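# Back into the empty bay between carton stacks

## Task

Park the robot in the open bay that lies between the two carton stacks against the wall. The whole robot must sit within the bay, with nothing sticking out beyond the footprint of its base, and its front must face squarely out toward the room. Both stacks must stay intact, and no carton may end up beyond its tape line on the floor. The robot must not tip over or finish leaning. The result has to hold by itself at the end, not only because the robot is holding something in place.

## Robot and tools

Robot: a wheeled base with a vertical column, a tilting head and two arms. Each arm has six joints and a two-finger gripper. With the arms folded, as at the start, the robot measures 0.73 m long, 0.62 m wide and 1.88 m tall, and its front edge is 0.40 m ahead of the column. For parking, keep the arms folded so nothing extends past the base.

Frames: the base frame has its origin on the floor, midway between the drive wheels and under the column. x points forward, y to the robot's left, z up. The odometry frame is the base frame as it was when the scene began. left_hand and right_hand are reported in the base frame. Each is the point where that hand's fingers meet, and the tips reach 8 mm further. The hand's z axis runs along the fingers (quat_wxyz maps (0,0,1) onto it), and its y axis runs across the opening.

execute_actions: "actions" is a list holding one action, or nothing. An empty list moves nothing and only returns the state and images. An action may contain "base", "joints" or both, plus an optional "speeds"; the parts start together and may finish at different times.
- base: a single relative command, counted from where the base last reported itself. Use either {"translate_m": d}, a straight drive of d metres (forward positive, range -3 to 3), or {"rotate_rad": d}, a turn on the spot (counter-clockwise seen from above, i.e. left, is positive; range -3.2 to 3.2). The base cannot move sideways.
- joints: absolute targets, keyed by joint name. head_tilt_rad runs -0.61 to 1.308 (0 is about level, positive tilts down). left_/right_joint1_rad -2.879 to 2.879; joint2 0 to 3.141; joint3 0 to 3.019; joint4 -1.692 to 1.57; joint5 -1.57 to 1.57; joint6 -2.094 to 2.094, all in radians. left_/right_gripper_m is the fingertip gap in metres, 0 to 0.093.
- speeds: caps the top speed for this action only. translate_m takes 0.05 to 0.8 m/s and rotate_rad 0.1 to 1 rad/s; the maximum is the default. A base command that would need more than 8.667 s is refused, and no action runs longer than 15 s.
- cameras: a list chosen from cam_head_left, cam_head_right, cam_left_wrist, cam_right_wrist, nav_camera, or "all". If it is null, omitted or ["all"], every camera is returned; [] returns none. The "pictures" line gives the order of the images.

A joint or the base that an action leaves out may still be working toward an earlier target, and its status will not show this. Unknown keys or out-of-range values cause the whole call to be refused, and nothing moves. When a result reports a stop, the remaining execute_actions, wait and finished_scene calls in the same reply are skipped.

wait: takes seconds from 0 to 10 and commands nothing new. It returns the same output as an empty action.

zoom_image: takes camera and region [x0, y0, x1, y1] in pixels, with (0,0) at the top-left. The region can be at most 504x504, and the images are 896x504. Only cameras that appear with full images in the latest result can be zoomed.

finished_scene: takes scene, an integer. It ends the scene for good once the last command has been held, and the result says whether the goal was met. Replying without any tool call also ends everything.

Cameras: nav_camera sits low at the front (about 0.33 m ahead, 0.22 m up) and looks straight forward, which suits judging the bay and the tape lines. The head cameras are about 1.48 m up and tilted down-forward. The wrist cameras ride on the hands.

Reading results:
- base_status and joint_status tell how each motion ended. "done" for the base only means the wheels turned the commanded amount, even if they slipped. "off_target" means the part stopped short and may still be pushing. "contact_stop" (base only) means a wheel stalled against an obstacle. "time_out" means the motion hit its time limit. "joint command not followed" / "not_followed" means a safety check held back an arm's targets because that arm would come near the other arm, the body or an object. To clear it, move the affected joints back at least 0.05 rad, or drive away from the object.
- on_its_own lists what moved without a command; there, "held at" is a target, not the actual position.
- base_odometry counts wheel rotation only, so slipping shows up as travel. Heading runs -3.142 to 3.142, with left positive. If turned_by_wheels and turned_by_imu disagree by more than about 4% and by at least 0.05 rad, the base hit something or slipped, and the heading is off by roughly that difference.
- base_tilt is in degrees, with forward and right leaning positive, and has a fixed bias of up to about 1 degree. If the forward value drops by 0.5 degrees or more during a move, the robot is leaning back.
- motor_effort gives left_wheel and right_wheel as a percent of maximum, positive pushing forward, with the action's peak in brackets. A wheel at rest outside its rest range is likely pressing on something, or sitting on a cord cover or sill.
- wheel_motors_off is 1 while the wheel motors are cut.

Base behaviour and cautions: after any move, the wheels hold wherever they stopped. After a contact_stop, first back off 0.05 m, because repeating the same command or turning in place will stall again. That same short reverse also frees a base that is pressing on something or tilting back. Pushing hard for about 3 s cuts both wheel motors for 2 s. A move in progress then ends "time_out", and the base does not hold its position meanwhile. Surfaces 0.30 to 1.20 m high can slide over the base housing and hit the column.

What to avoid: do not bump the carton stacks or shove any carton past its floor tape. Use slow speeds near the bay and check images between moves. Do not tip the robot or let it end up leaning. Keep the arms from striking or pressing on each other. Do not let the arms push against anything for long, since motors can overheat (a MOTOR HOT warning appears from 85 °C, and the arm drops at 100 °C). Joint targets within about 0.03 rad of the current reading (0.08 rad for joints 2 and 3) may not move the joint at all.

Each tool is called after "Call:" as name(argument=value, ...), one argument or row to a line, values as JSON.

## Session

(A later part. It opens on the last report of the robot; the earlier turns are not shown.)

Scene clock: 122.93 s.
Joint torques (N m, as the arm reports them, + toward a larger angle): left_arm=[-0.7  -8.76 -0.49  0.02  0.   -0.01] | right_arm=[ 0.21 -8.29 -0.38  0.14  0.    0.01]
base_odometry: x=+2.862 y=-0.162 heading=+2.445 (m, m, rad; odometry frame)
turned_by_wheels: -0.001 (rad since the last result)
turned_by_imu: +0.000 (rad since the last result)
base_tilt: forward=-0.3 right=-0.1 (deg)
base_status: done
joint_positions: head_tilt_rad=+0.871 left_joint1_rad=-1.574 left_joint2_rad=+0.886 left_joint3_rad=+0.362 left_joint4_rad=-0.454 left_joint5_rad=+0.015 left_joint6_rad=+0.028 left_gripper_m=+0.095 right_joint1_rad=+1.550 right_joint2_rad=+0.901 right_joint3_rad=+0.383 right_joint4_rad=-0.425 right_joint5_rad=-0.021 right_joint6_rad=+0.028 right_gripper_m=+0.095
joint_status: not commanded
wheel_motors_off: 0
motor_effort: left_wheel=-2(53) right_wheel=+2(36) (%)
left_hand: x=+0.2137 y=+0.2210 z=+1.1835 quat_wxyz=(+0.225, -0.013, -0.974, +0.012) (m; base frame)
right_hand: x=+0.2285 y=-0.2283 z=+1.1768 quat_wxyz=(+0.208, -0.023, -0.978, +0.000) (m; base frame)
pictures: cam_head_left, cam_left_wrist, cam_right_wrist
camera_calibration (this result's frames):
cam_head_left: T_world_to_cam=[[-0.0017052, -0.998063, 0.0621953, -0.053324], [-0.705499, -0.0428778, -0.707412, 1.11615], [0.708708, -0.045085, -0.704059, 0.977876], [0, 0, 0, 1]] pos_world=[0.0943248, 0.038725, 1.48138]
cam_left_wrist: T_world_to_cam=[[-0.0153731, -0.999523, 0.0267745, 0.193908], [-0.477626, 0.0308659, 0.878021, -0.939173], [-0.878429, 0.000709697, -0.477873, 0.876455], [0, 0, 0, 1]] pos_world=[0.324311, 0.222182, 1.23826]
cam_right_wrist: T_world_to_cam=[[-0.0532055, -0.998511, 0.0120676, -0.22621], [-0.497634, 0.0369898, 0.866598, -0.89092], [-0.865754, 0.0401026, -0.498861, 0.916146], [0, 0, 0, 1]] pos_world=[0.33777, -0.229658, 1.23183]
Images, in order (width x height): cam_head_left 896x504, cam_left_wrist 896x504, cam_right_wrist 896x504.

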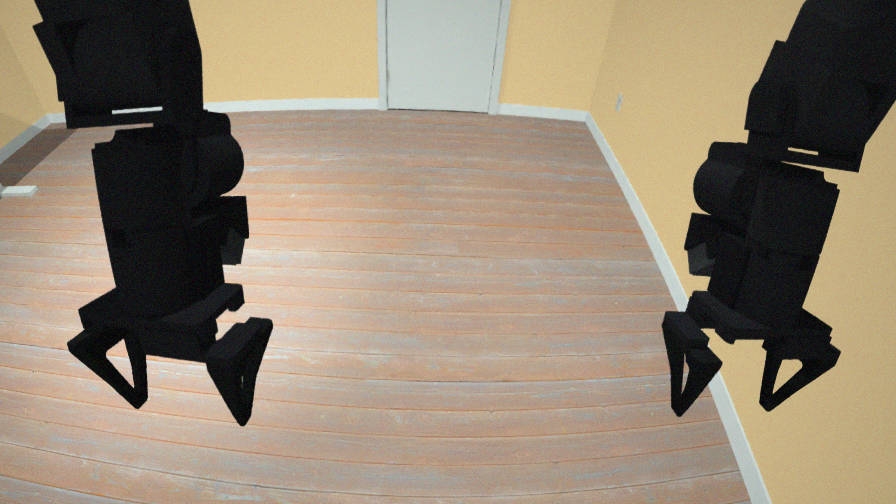

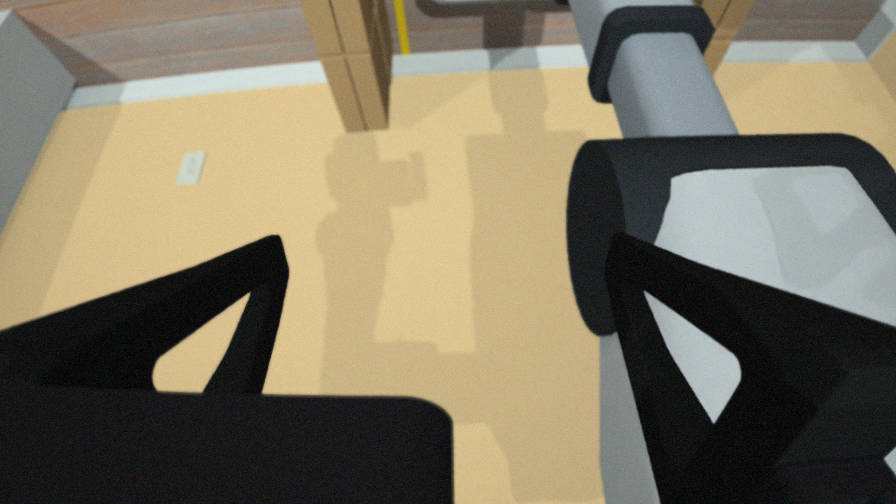

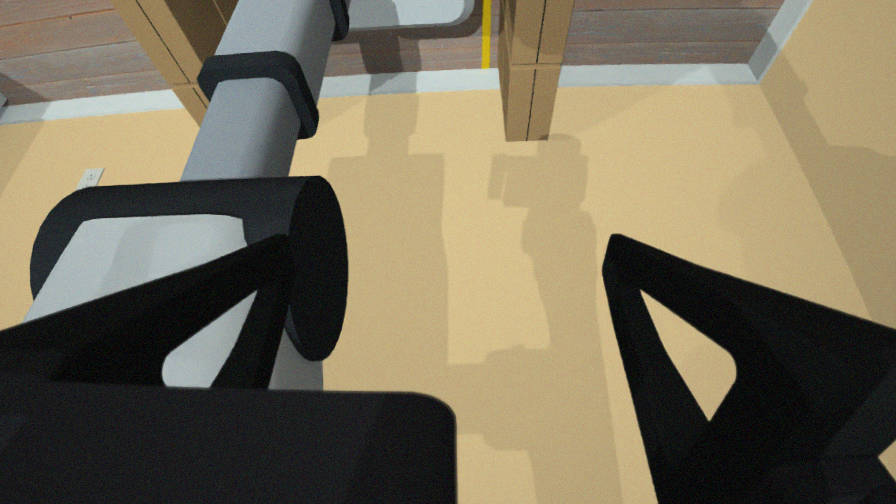

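Call:
execute_actions(
  actions=[
    {"base":{"translate_m":-0.2},"speeds":{"translate_m":0.2},"joints":{"left_joint4_rad":-0.2,"right_joint4_rad":-0.2}},
  ],
  cameras=["cam_left_wrist","cam_right_wrist"],
)

Scene clock: 133.93 s.
Joint torques (N m, as the arm reports them, + toward a larger angle): left_arm=[-0.72 -9.13 -0.13  0.42  0.   -0.01] | right_arm=[ 0.27 -8.8  -0.08  0.56  0.01  0.01]
base_odometry: x=+3.015 y=-0.290 heading=+2.444 (m, m, rad; odometry frame)
turned_by_wheels: +0.000 (rad since the last result)
turned_by_imu: +0.000 (rad since the last result)
base_tilt: forward=-0.3 right=-0.4 (deg)
base_status: done
joint_positions: head_tilt_rad=+0.871 left_joint1_rad=-1.574 left_joint2_rad=+0.886 left_joint3_rad=+0.363 left_joint4_rad=-0.205 left_joint5_rad=+0.015 left_joint6_rad=+0.028 left_gripper_m=+0.095 right_joint1_rad=+1.550 right_joint2_rad=+0.901 right_joint3_rad=+0.383 right_joint4_rad=-0.206 right_joint5_rad=-0.021 right_joint6_rad=+0.028 right_gripper_m=+0.095
joint_status: all done
wheel_motors_off: 0
motor_effort: left_wheel=-1(36) right_wheel=+0(31) (%)
left_hand: x=+0.2723 y=+0.2208 z=+1.1636 quat_wxyz=(+0.101, -0.014, -0.995, +0.010) (m; base frame)
right_hand: x=+0.2797 y=-0.2291 z=+1.1604 quat_wxyz=(+0.100, -0.021, -0.995, -0.001) (m; base frame)
pictures: cam_left_wrist, cam_right_wrist
camera_calibration (this result's frames):
cam_left_wrist: T_world_to_cam=[[-0.0208378, -0.999526, 0.0226511, 0.201464], [-0.680765, 0.0307775, 0.731855, -0.668278], [-0.732206, -0.000169794, -0.681083, 1.11535], [0, 0, 0, 1]] pos_world=[0.365924, 0.222126, 1.24417]
cam_right_wrist: T_world_to_cam=[[-0.0509511, -0.998697, 0.00285056, -0.214079], [-0.674376, 0.03651, 0.737485, -0.65197], [-0.736628, 0.0356533, -0.675357, 1.11997], [0, 0, 0, 1]] pos_world=[0.37442, -0.229927, 1.23781]
Images, in order (width x height): cam_left_wrist 896x504, cam_right_wrist 896x504.

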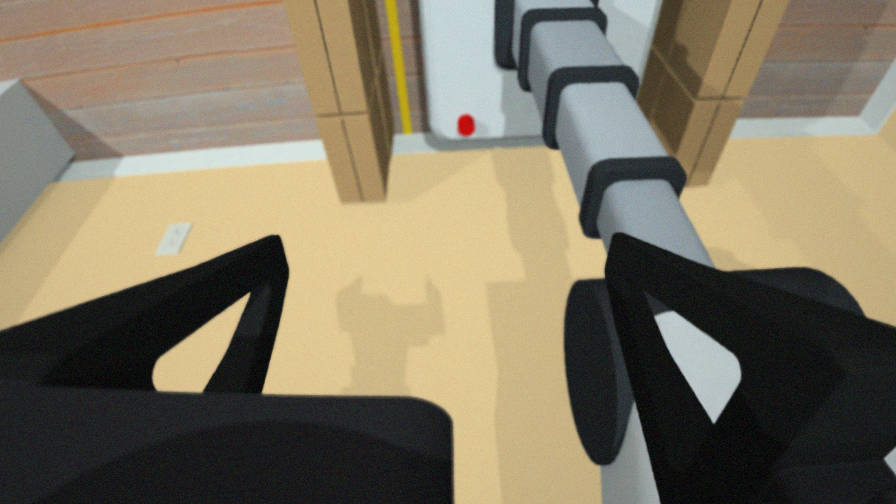

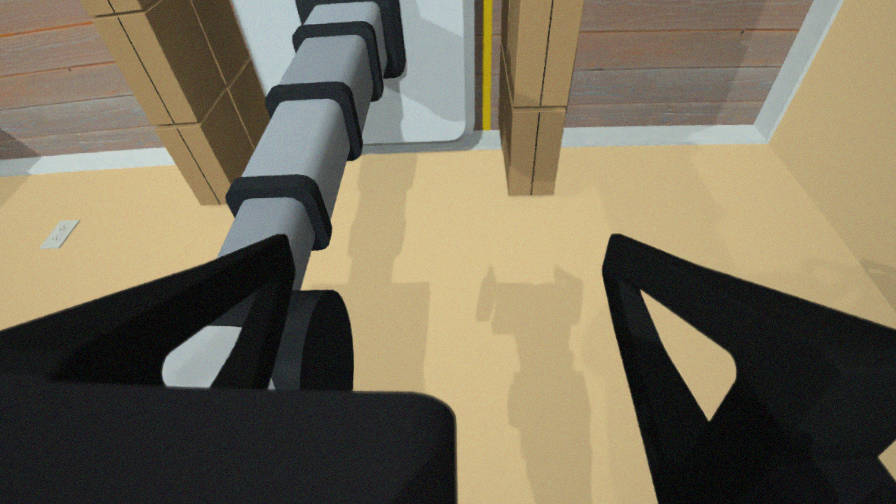

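Call:
execute_actions(
  actions=[
    {"joints":{"left_joint4_rad":-0.981,"right_joint4_rad":-0.944}},
  ],
  cameras=["nav_camera"],
)

Call:
finished_scene(
  scene=1,
)

Scene clock: 140.13 s.
Joint torques (N m, as the arm reports them, + toward a larger angle): left_arm=[-0.69 -7.32 -1.43 -1.24  0.   -0.01] | right_arm=[ 0.29 -7.24 -1.04 -1.3   0.01  0.02]
base_odometry: x=+3.015 y=-0.290 heading=+2.444 (m, m, rad; odometry frame)
turned_by_wheels: +0.000 (rad since the last result)
turned_by_imu: -0.001 (rad since the last result)
base_tilt: forward=-0.2 right=-0.2 (deg)
base_status: not commanded
joint_positions: head_tilt_rad=+0.871 left_joint1_rad=-1.574 left_joint2_rad=+0.886 left_joint3_rad=+0.363 left_joint4_rad=-0.970 left_joint5_rad=+0.015 left_joint6_rad=+0.028 left_gripper_m=+0.095 right_joint1_rad=+1.550 right_joint2_rad=+0.901 right_joint3_rad=+0.383 right_joint4_rad=-0.931 right_joint5_rad=-0.021 right_joint6_rad=+0.028 right_gripper_m=+0.095
joint_status: all done
wheel_motors_off: 0
motor_effort: left_wheel=-2(1) right_wheel=+2(1) (%)
left_hand: x=+0.1194 y=+0.2214 z=+1.2653 quat_wxyz=(+0.466, -0.010, -0.885, +0.014) (m; base frame)
right_hand: x=+0.1325 y=-0.2260 z=+1.2534 quat_wxyz=(+0.446, -0.026, -0.895, +0.003) (m; base frame)
pictures: nav_camera
Images, in order (width x height): nav_camera 896x504.

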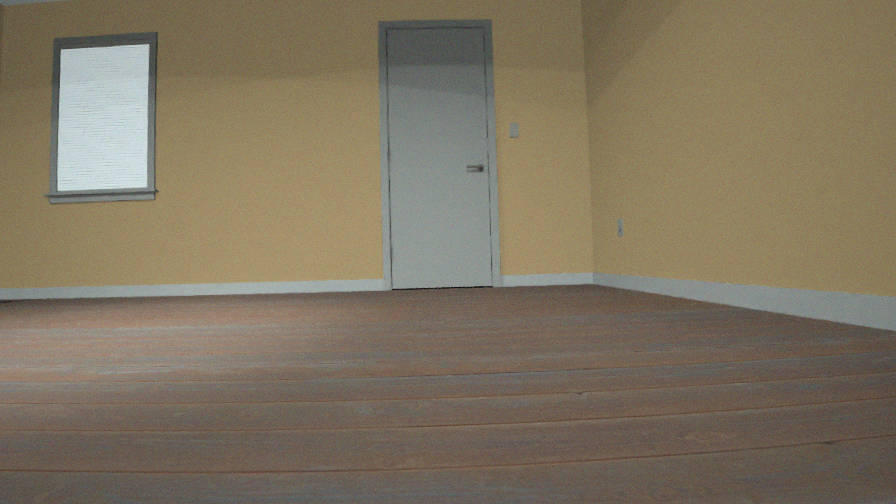

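The scene is finished: the task was done.


## Next scene

The same job, from a new start.

Call:
execute_actions(
  actions=[],
  cameras=["cam_head_left","nav_camera"],
)

Scene clock: 0.00 s.
Joint torques (N m, as the arm reports them, + toward a larger angle): no reading
base_odometry: x=+0.000 y=+0.000 heading=+0.000 (m, m, rad; odometry frame)
turned_by_wheels: +0.000 (rad since the last result)
turned_by_imu: +0.000 (rad since the last result)
base_tilt: forward=-0.2 right=-0.4 (deg)
base_status: not commanded
joint_positions: head_tilt_rad=+0.871 left_joint1_rad=-1.574 left_joint2_rad=+0.876 left_joint3_rad=+0.391 left_joint4_rad=-0.924 left_joint5_rad=+0.013 left_joint6_rad=-0.017 left_gripper_m=+0.094 right_joint1_rad=+1.579 right_joint2_rad=+0.868 right_joint3_rad=+0.424 right_joint4_rad=-0.934 right_joint5_rad=+0.013 right_joint6_rad=+0.093 right_gripper_m=+0.095
joint_status: not commanded
wheel_motors_off: 0
motor_effort: left_wheel=+5 right_wheel=+3 (%)
left_hand: x=+0.1429 y=+0.2215 z=+1.2511 quat_wxyz=(+0.428, +0.009, -0.904, +0.003) (m; base frame)
right_hand: x=+0.1608 y=-0.2257 z=+1.2476 quat_wxyz=(+0.413, -0.036, -0.910, +0.022) (m; base frame)
pictures: cam_head_left, nav_camera
camera_calibration (this result's frames):
cam_head_left: T_world_to_cam=[[-0.00170621, -0.998063, 0.0621953, -0.0533239], [-0.705488, -0.0428778, -0.707424, 1.11617], [0.70872, -0.045085, -0.704048, 0.977858], [0, 0, 0, 1]] pos_world=[0.0943258, 0.038725, 1.48138]
Images, in order (width x height): cam_head_left 896x504, nav_camera 896x504.

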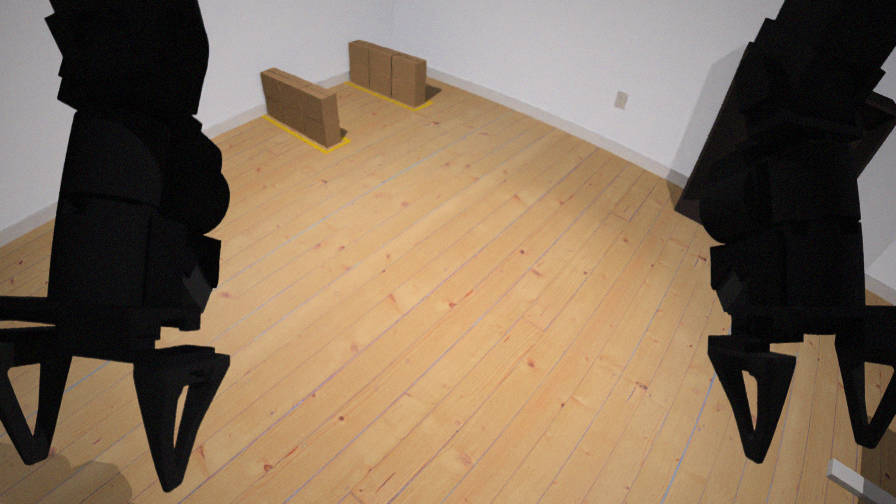

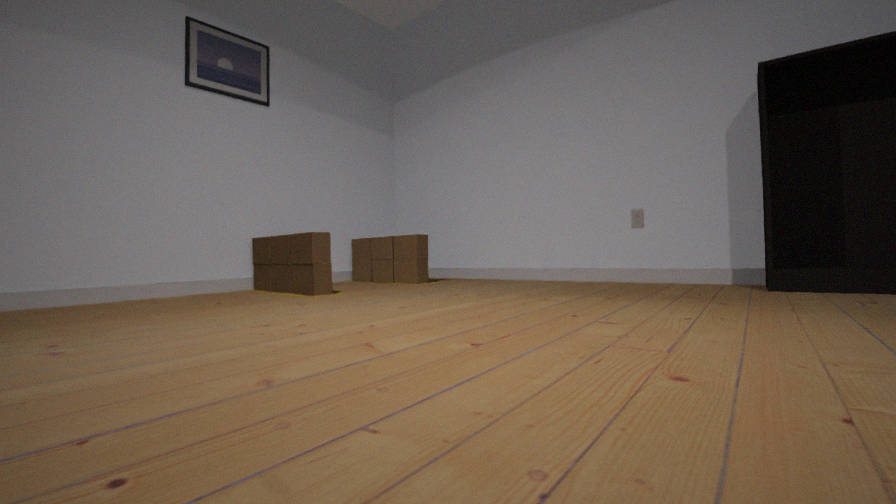

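Call:
execute_actions(
  actions=[
    {"base":{"rotate_rad":-0.245}},
  ],
  cameras=[],
)

Call:
execute_actions(
  actions=[
    {"base":{"translate_m":2.14}},
  ],
  cameras=[],
)

Call:
execute_actions(
  actions=[
    {"base":{"rotate_rad":1.13}},
  ],
  cameras=["cam_head_left"],
)

Scene clock: 17.87 s.
Joint torques (N m, as the arm reports them, + toward a larger angle): left_arm=[-0.69 -8.12 -1.1  -0.89  0.01 -0.02] | right_arm=[ 0.27 -7.74 -0.57 -0.83  0.02  0.02]
base_odometry: x=+0.000 y=+0.000 heading=-0.242 (m, m, rad; odometry frame)
turned_by_wheels: -0.242 (rad since the last result)
turned_by_imu: -0.239 (rad since the last result)
base_tilt: forward=-0.3 right=-0.2 (deg)
base_status: done
joint_positions: head_tilt_rad=+0.871 left_joint1_rad=-1.574 left_joint2_rad=+0.876 left_joint3_rad=+0.391 left_joint4_rad=-0.924 left_joint5_rad=+0.013 left_joint6_rad=-0.017 left_gripper_m=+0.094 right_joint1_rad=+1.579 right_joint2_rad=+0.868 right_joint3_rad=+0.424 right_joint4_rad=-0.934 right_joint5_rad=+0.013 right_joint6_rad=+0.093 right_gripper_m=+0.095
joint_status: not commanded
wheel_motors_off: 0
motor_effort: left_wheel=+3(61) right_wheel=-3(33) (%)
left_hand: x=+0.1429 y=+0.2215 z=+1.2511 quat_wxyz=(+0.428, +0.009, -0.904, +0.003) (m; base frame)
right_hand: x=+0.1608 y=-0.2257 z=+1.2476 quat_wxyz=(+0.413, -0.036, -0.910, +0.022) (m; base frame)
pictures: none
No camera images: the call's "cameras" was empty. Leave "cameras" out to get every camera's image.

Scene clock: 22.53 s.
Joint torques (N m, as the arm reports them, + toward a larger angle): left_arm=[-0.67 -8.09 -1.16 -0.81  0.   -0.01] | right_arm=[ 0.27 -7.77 -0.48 -0.81  0.02  0.02]
base_odometry: x=+2.077 y=-0.514 heading=-0.242 (m, m, rad; odometry frame)
turned_by_wheels: +0.001 (rad since the last result)
turned_by_imu: -0.010 (rad since the last result)
base_tilt: forward=-0.3 right=-0.2 (deg)
base_status: done
joint_positions: head_tilt_rad=+0.871 left_joint1_rad=-1.574 left_joint2_rad=+0.876 left_joint3_rad=+0.392 left_joint4_rad=-0.924 left_joint5_rad=+0.013 left_joint6_rad=-0.017 left_gripper_m=+0.094 right_joint1_rad=+1.579 right_joint2_rad=+0.868 right_joint3_rad=+0.423 right_joint4_rad=-0.934 right_joint5_rad=+0.013 right_joint6_rad=+0.093 right_gripper_m=+0.095
joint_status: not commanded
wheel_motors_off: 0
motor_effort: left_wheel=+1(87) right_wheel=+0(55) (%)
left_hand: x=+0.1433 y=+0.2215 z=+1.2510 quat_wxyz=(+0.428, +0.009, -0.904, +0.003) (m; base frame)
right_hand: x=+0.1604 y=-0.2257 z=+1.2478 quat_wxyz=(+0.414, -0.036, -0.909, +0.022) (m; base frame)
pictures: none
No camera images: the call's "cameras" was empty. Leave "cameras" out to get every camera's image.

Scene clock: 25.33 s.
Joint torques (N m, as the arm reports them, + toward a larger angle): left_arm=[-0.72 -8.04 -1.18 -0.86  0.   -0.01] | right_arm=[ 0.33 -7.84 -0.59 -0.84  0.01  0.02]
base_odometry: x=+2.077 y=-0.514 heading=+0.886 (m, m, rad; odometry frame)
turned_by_wheels: +1.128 (rad since the last result)
turned_by_imu: +1.115 (rad since the last result)
base_tilt: forward=-0.2 right=-0.2 (deg)
base_status: done
joint_positions: head_tilt_rad=+0.871 left_joint1_rad=-1.574 left_joint2_rad=+0.876 left_joint3_rad=+0.392 left_joint4_rad=-0.924 left_joint5_rad=+0.013 left_joint6_rad=-0.017 left_gripper_m=+0.094 right_joint1_rad=+1.579 right_joint2_rad=+0.868 right_joint3_rad=+0.423 right_joint4_rad=-0.934 right_joint5_rad=+0.013 right_joint6_rad=+0.093 right_gripper_m=+0.095
joint_status: not commanded
wheel_motors_off: 0
motor_effort: left_wheel=-9(76) right_wheel=+9(38) (%)
left_hand: x=+0.1433 y=+0.2215 z=+1.2510 quat_wxyz=(+0.428, +0.009, -0.904, +0.003) (m; base frame)
right_hand: x=+0.1604 y=-0.2257 z=+1.2478 quat_wxyz=(+0.414, -0.036, -0.909, +0.022) (m; base frame)
pictures: cam_head_left
camera_calibration (this result's frames):
cam_head_left: T_world_to_cam=[[-0.00170623, -0.998063, 0.0621953, -0.0533239], [-0.705488, -0.0428778, -0.707424, 1.11617], [0.70872, -0.045085, -0.704048, 0.977858], [0, 0, 0, 1]] pos_world=[0.0943258, 0.038725, 1.48138]
Images, in order (width x height): cam_head_left 896x504.

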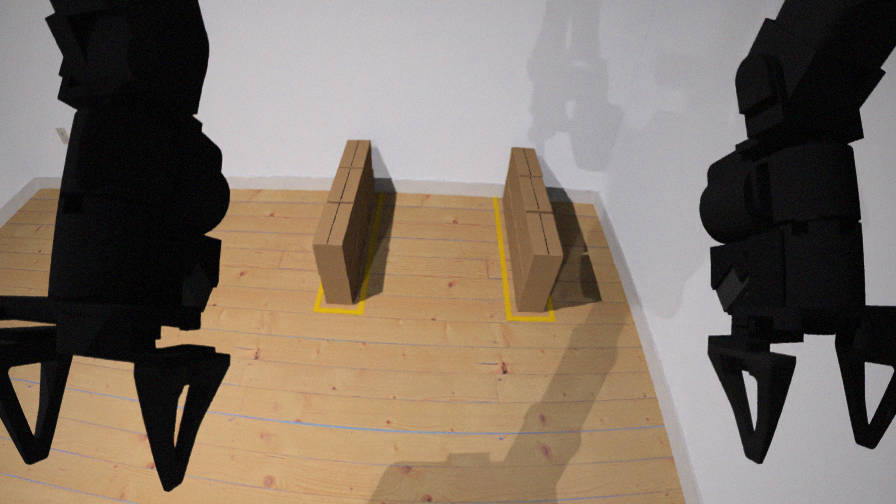

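Call:
execute_actions(
  actions=[
    {"base":{"rotate_rad":3.16},"joints":{"left_joint4_rad":-0.45,"right_joint4_rad":-0.45}},
  ],
  cameras=[],
)

Call:
execute_actions(
  actions=[
    {"base":{"translate_m":-0.6}},
  ],
  cameras=["cam_left_wrist","cam_right_wrist"],
)

Scene clock: 43.73 s.
Joint torques (N m, as the arm reports them, + toward a larger angle): left_arm=[-0.73 -9.2  -0.31  0.03  0.   -0.01] | right_arm=[ 0.36 -8.9   0.11  0.21  0.02  0.02]
base_odometry: x=+2.077 y=-0.514 heading=-2.239 (m, m, rad; odometry frame)
turned_by_wheels: +3.158 (rad since the last result)
turned_by_imu: +3.130 (rad since the last result)
base_tilt: forward=-0.2 right=-0.3 (deg)
base_status: done
joint_positions: head_tilt_rad=+0.871 left_joint1_rad=-1.574 left_joint2_rad=+0.876 left_joint3_rad=+0.392 left_joint4_rad=-0.453 left_joint5_rad=+0.013 left_joint6_rad=-0.017 left_gripper_m=+0.095 right_joint1_rad=+1.579 right_joint2_rad=+0.868 right_joint3_rad=+0.423 right_joint4_rad=-0.456 right_joint5_rad=+0.013 right_joint6_rad=+0.093 right_gripper_m=+0.095
joint_status: all done
wheel_motors_off: 0
motor_effort: left_wheel=-8(32) right_wheel=+8(29) (%)
left_hand: x=+0.2346 y=+0.2212 z=+1.1815 quat_wxyz=(+0.205, +0.008, -0.979, +0.006) (m; base frame)
right_hand: x=+0.2552 y=-0.2248 z=+1.1805 quat_wxyz=(+0.187, -0.042, -0.981, +0.012) (m; base frame)
pictures: none
No camera images: the call's "cameras" was empty. Leave "cameras" out to get every camera's image.

Scene clock: 46.27 s.
Joint torques (N m, as the arm reports them, + toward a larger angle): left_arm=[-0.75 -8.73 -0.01  0.04  0.   -0.01] | right_arm=[ 0.25 -8.89  0.21  0.17  0.02  0.02]
base_odometry: x=+2.449 y=-0.042 heading=-2.239 (m, m, rad; odometry frame)
turned_by_wheels: +0.000 (rad since the last result)
turned_by_imu: +0.003 (rad since the last result)
base_tilt: forward=-0.4 right=-0.3 (deg)
base_status: done
joint_positions: head_tilt_rad=+0.871 left_joint1_rad=-1.574 left_joint2_rad=+0.875 left_joint3_rad=+0.388 left_joint4_rad=-0.453 left_joint5_rad=+0.013 left_joint6_rad=-0.017 left_gripper_m=+0.095 right_joint1_rad=+1.579 right_joint2_rad=+0.867 right_joint3_rad=+0.419 right_joint4_rad=-0.456 right_joint5_rad=+0.013 right_joint6_rad=+0.093 right_gripper_m=+0.095
joint_status: not commanded
wheel_motors_off: 0
motor_effort: left_wheel=+0(72) right_wheel=+0(67) (%)
left_hand: x=+0.2325 y=+0.2212 z=+1.1819 quat_wxyz=(+0.207, +0.008, -0.978, +0.006) (m; base frame)
right_hand: x=+0.2533 y=-0.2248 z=+1.1808 quat_wxyz=(+0.188, -0.042, -0.981, +0.012) (m; base frame)
pictures: cam_left_wrist, cam_right_wrist
camera_calibration (this result's frames):
cam_left_wrist: T_world_to_cam=[[0.023585, -0.999698, 0.00694077, 0.208884], [-0.51033, -0.0060692, 0.859957, -0.891716], [-0.859655, -0.0238242, -0.510319, 0.931734], [0, 0, 0, 1]] pos_world=[0.340974, 0.225607, 1.24087]
cam_right_wrist: T_world_to_cam=[[-0.0857899, -0.995501, 0.0402213, -0.245788], [-0.530195, 0.0797957, 0.844112, -0.837744], [-0.843524, 0.0510912, -0.534656, 0.978506], [0, 0, 0, 1]] pos_world=[0.36014, -0.227827, 1.2402]
Images, in order (width x height): cam_left_wrist 896x504, cam_right_wrist 896x504.

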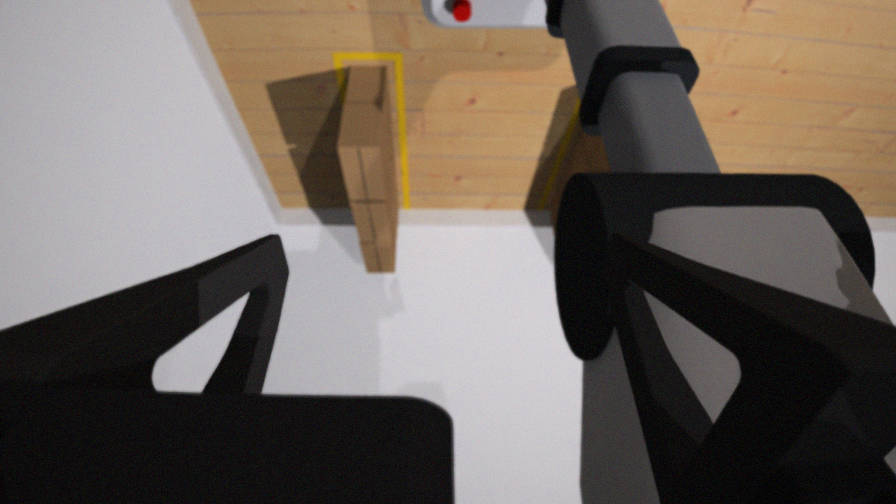

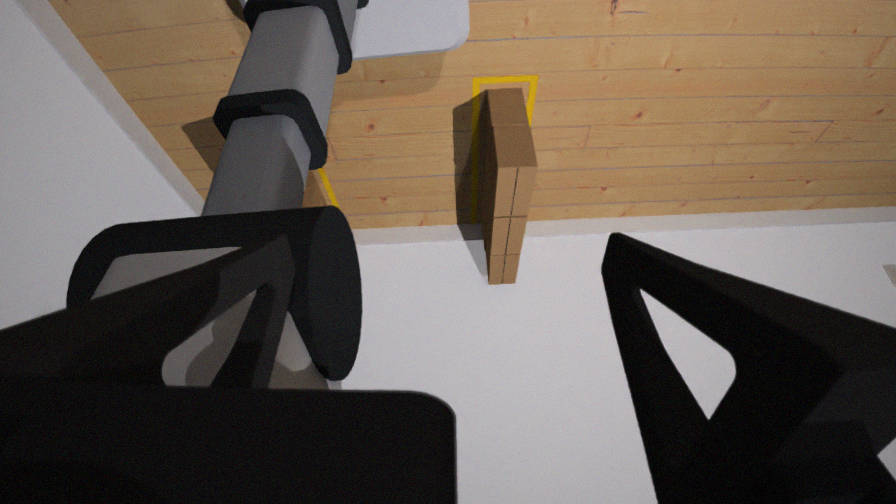

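Call:
execute_actions(
  actions=[
    {"base":{"rotate_rad":-0.047}},
  ],
  cameras=[],
)

Call:
execute_actions(
  actions=[
    {"base":{"translate_m":-0.6},"speeds":{"translate_m":0.3}},
  ],
  cameras=["cam_left_wrist","cam_right_wrist"],
)

Scene clock: 58.07 s.
Joint torques (N m, as the arm reports them, + toward a larger angle): left_arm=[-0.73 -8.98 -0.01  0.04  0.   -0.01] | right_arm=[ 0.3  -8.61  0.32  0.2   0.02  0.02]
base_odometry: x=+2.449 y=-0.042 heading=-2.283 (m, m, rad; odometry frame)
turned_by_wheels: -0.044 (rad since the last result)
turned_by_imu: -0.045 (rad since the last result)
base_tilt: forward=-0.3 right=-0.3 (deg)
base_status: done
joint_positions: head_tilt_rad=+0.871 left_joint1_rad=-1.574 left_joint2_rad=+0.875 left_joint3_rad=+0.389 left_joint4_rad=-0.453 left_joint5_rad=+0.013 left_joint6_rad=-0.017 left_gripper_m=+0.095 right_joint1_rad=+1.579 right_joint2_rad=+0.867 right_joint3_rad=+0.419 right_joint4_rad=-0.456 right_joint5_rad=+0.013 right_joint6_rad=+0.093 right_gripper_m=+0.095
joint_status: not commanded
wheel_motors_off: 0
motor_effort: left_wheel=+1(53) right_wheel=-1(40) (%)
left_hand: x=+0.2328 y=+0.2212 z=+1.1819 quat_wxyz=(+0.207, +0.008, -0.978, +0.006) (m; base frame)
right_hand: x=+0.2533 y=-0.2248 z=+1.1808 quat_wxyz=(+0.188, -0.042, -0.981, +0.012) (m; base frame)
pictures: none
No camera images: the call's "cameras" was empty. Leave "cameras" out to get every camera's image.

Scene clock: 61.30 s.
Joint torques (N m, as the arm reports them, + toward a larger angle): left_arm=[-0.61 -8.64  0.03  0.1   0.   -0.01] | right_arm=[ 0.3  -8.68  0.21  0.22  0.02  0.02]
base_odometry: x=+2.841 y=+0.412 heading=-2.284 (m, m, rad; odometry frame)
turned_by_wheels: -0.001 (rad since the last result)
turned_by_imu: +0.001 (rad since the last result)
base_tilt: forward=-0.2 right=-0.3 (deg)
base_status: done
joint_positions: head_tilt_rad=+0.871 left_joint1_rad=-1.574 left_joint2_rad=+0.875 left_joint3_rad=+0.390 left_joint4_rad=-0.453 left_joint5_rad=+0.013 left_joint6_rad=-0.017 left_gripper_m=+0.095 right_joint1_rad=+1.579 right_joint2_rad=+0.867 right_joint3_rad=+0.423 right_joint4_rad=-0.455 right_joint5_rad=+0.013 right_joint6_rad=+0.093 right_gripper_m=+0.095
joint_status: not commanded
wheel_motors_off: 0
motor_effort: left_wheel=-2(73) right_wheel=+2(48) (%)
left_hand: x=+0.2338 y=+0.2212 z=+1.1818 quat_wxyz=(+0.206, +0.008, -0.979, +0.006) (m; base frame)
right_hand: x=+0.2553 y=-0.2248 z=+1.1806 quat_wxyz=(+0.186, -0.042, -0.982, +0.012) (m; base frame)
pictures: cam_left_wrist, cam_right_wrist
camera_calibration (this result's frames):
cam_left_wrist: T_world_to_cam=[[0.023576, -0.999698, 0.00699879, 0.208786], [-0.512297, -0.00606931, 0.858787, -0.889125], [-0.858485, -0.0238323, -0.512285, 0.934809], [0, 0, 0, 1]] pos_world=[0.3421, 0.225606, 1.241]
cam_right_wrist: T_world_to_cam=[[-0.0859707, -0.995499, 0.0398775, -0.245142], [-0.533409, 0.0797969, 0.842085, -0.833297], [-0.841477, 0.0511237, -0.537869, 0.983422], [0, 0, 0, 1]] pos_world=[0.361964, -0.227821, 1.24043]
Images, in order (width x height): cam_left_wrist 896x504, cam_right_wrist 896x504.

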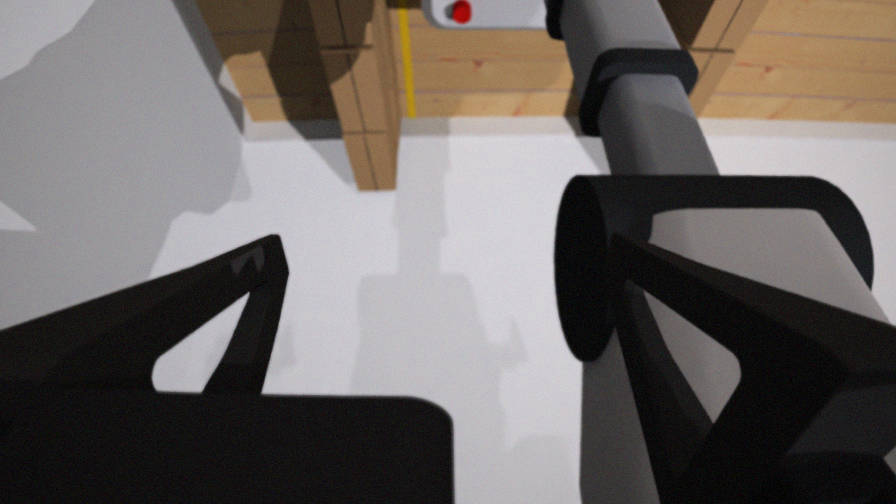

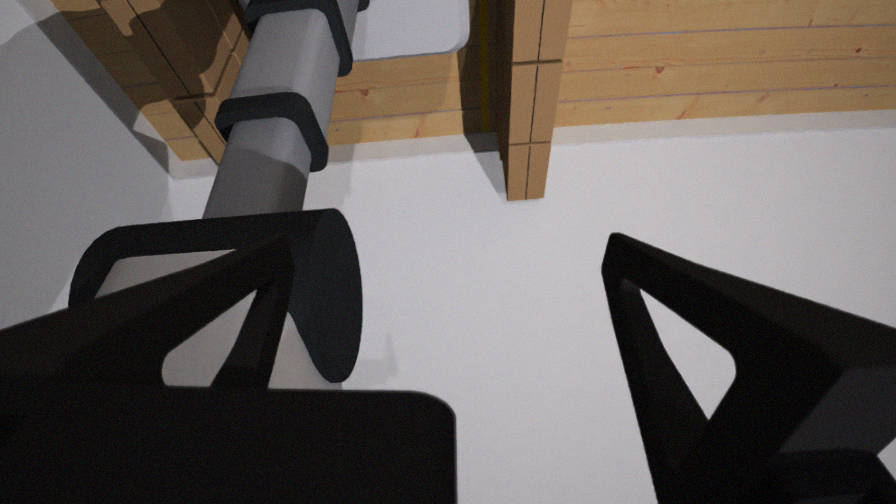

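Call:
execute_actions(
  actions=[
    {"base":{"translate_m":-0.43},"speeds":{"translate_m":0.25},"joints":{"left_joint4_rad":-0.2,"right_joint4_rad":-0.2}},
  ],
  cameras=["cam_left_wrist","cam_right_wrist","cam_head_left"],
)

Scene clock: 73.17 s.
Joint torques (N m, as the arm reports them, + toward a larger angle): left_arm=[-0.7  -9.55  0.38  0.52  0.   -0.02] | right_arm=[ 0.35 -9.29  0.54  0.64  0.02  0.02]
base_odometry: x=+3.123 y=+0.737 heading=-2.285 (m, m, rad; odometry frame)
turned_by_wheels: -0.001 (rad since the last result)
turned_by_imu: +0.000 (rad since the last result)
base_tilt: forward=-0.3 right=-0.2 (deg)
base_status: done
joint_positions: head_tilt_rad=+0.871 left_joint1_rad=-1.574 left_joint2_rad=+0.875 left_joint3_rad=+0.390 left_joint4_rad=-0.205 left_joint5_rad=+0.013 left_joint6_rad=-0.017 left_gripper_m=+0.095 right_joint1_rad=+1.579 right_joint2_rad=+0.867 right_joint3_rad=+0.423 right_joint4_rad=-0.206 right_joint5_rad=+0.013 right_joint6_rad=+0.093 right_gripper_m=+0.095
joint_status: all done
wheel_motors_off: 0
motor_effort: left_wheel=-3(34) right_wheel=+3(35) (%)
left_hand: x=+0.2919 y=+0.2210 z=+1.1644 quat_wxyz=(+0.083, +0.008, -0.996, +0.007) (m; base frame)
right_hand: x=+0.3146 y=-0.2245 z=+1.1654 quat_wxyz=(+0.063, -0.044, -0.997, +0.006) (m; base frame)
pictures: cam_head_left, cam_left_wrist, cam_right_wrist
camera_calibration (this result's frames):
cam_head_left: T_world_to_cam=[[-0.00170621, -0.998063, 0.0621953, -0.0533239], [-0.705488, -0.0428778, -0.707424, 1.11617], [0.70872, -0.045085, -0.704048, 0.977858], [0, 0, 0, 1]] pos_world=[0.0943258, 0.038725, 1.48138]
cam_left_wrist: T_world_to_cam=[[0.0218335, -0.999676, 0.0130975, 0.200786], [-0.707392, -0.00618964, 0.706794, -0.610411], [-0.706484, -0.0246969, -0.707298, 1.15863], [0, 0, 0, 1]] pos_world=[0.382368, 0.225557, 1.2483]
cam_right_wrist: T_world_to_cam=[[-0.0948391, -0.995362, 0.0161411, -0.208595], [-0.724668, 0.0801459, 0.684422, -0.544904], [-0.682541, 0.053213, -0.728908, 1.19816], [0, 0, 0, 1]] pos_world=[0.403137, -0.227713, 1.24966]
Images, in order (width x height): cam_head_left 896x504, cam_left_wrist 896x504, cam_right_wrist 896x504.

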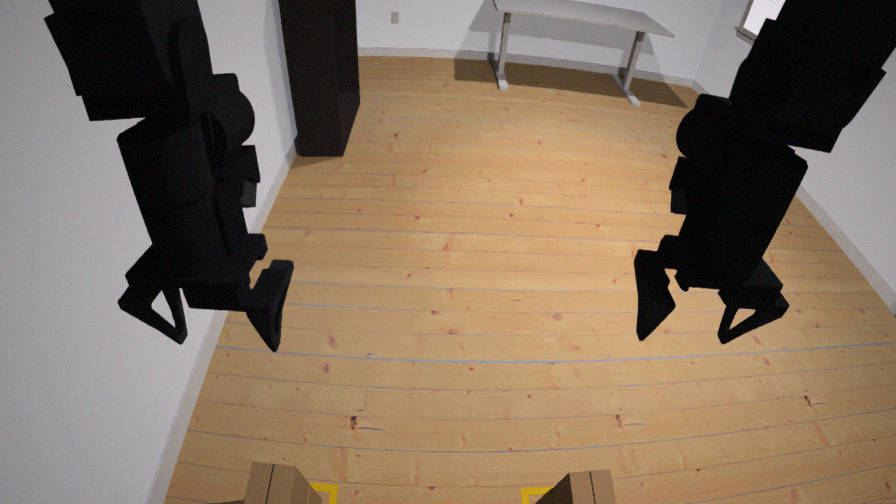

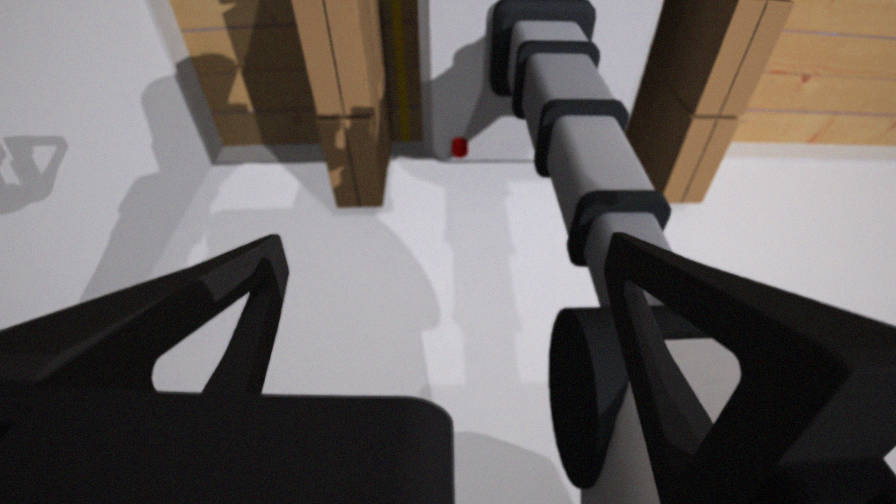

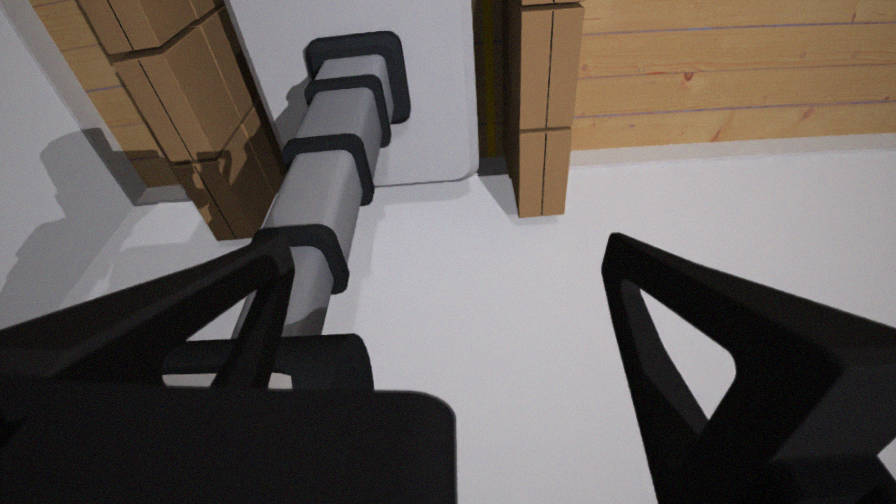

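Call:
execute_actions(
  actions=[
    {"joints":{"left_joint4_rad":-0.981,"right_joint4_rad":-0.98}},
  ],
  cameras=[],
)

Call:
finished_scene(
  scene=2,
)

Scene clock: 79.37 s.
Joint torques (N m, as the arm reports them, + toward a larger angle): left_arm=[-0.77 -7.86 -0.94 -1.21  0.   -0.01] | right_arm=[ 0.18 -7.57 -0.53 -1.23  0.02  0.02]
base_odometry: x=+3.123 y=+0.737 heading=-2.285 (m, m, rad; odometry frame)
turned_by_wheels: +0.000 (rad since the last result)
turned_by_imu: -0.001 (rad since the last result)
base_tilt: forward=-0.4 right=-0.3 (deg)
base_status: not commanded
joint_positions: head_tilt_rad=+0.871 left_joint1_rad=-1.574 left_joint2_rad=+0.875 left_joint3_rad=+0.390 left_joint4_rad=-0.969 left_joint5_rad=+0.013 left_joint6_rad=-0.017 left_gripper_m=+0.095 right_joint1_rad=+1.579 right_joint2_rad=+0.867 right_joint3_rad=+0.423 right_joint4_rad=-0.968 right_joint5_rad=+0.013 right_joint6_rad=+0.093 right_gripper_m=+0.095
joint_status: all done
wheel_motors_off: 0
motor_effort: left_wheel=-3(3) right_wheel=+3(4) (%)
left_hand: x=+0.1355 y=+0.2216 z=+1.2602 quat_wxyz=(+0.449, +0.009, -0.894, +0.003) (m; base frame)
right_hand: x=+0.1548 y=-0.2258 z=+1.2543 quat_wxyz=(+0.429, -0.036, -0.902, +0.023) (m; base frame)
pictures: none
No camera images: the call's "cameras" was empty. Leave "cameras" out to get every camera's image.

The scene is finished: the task was done.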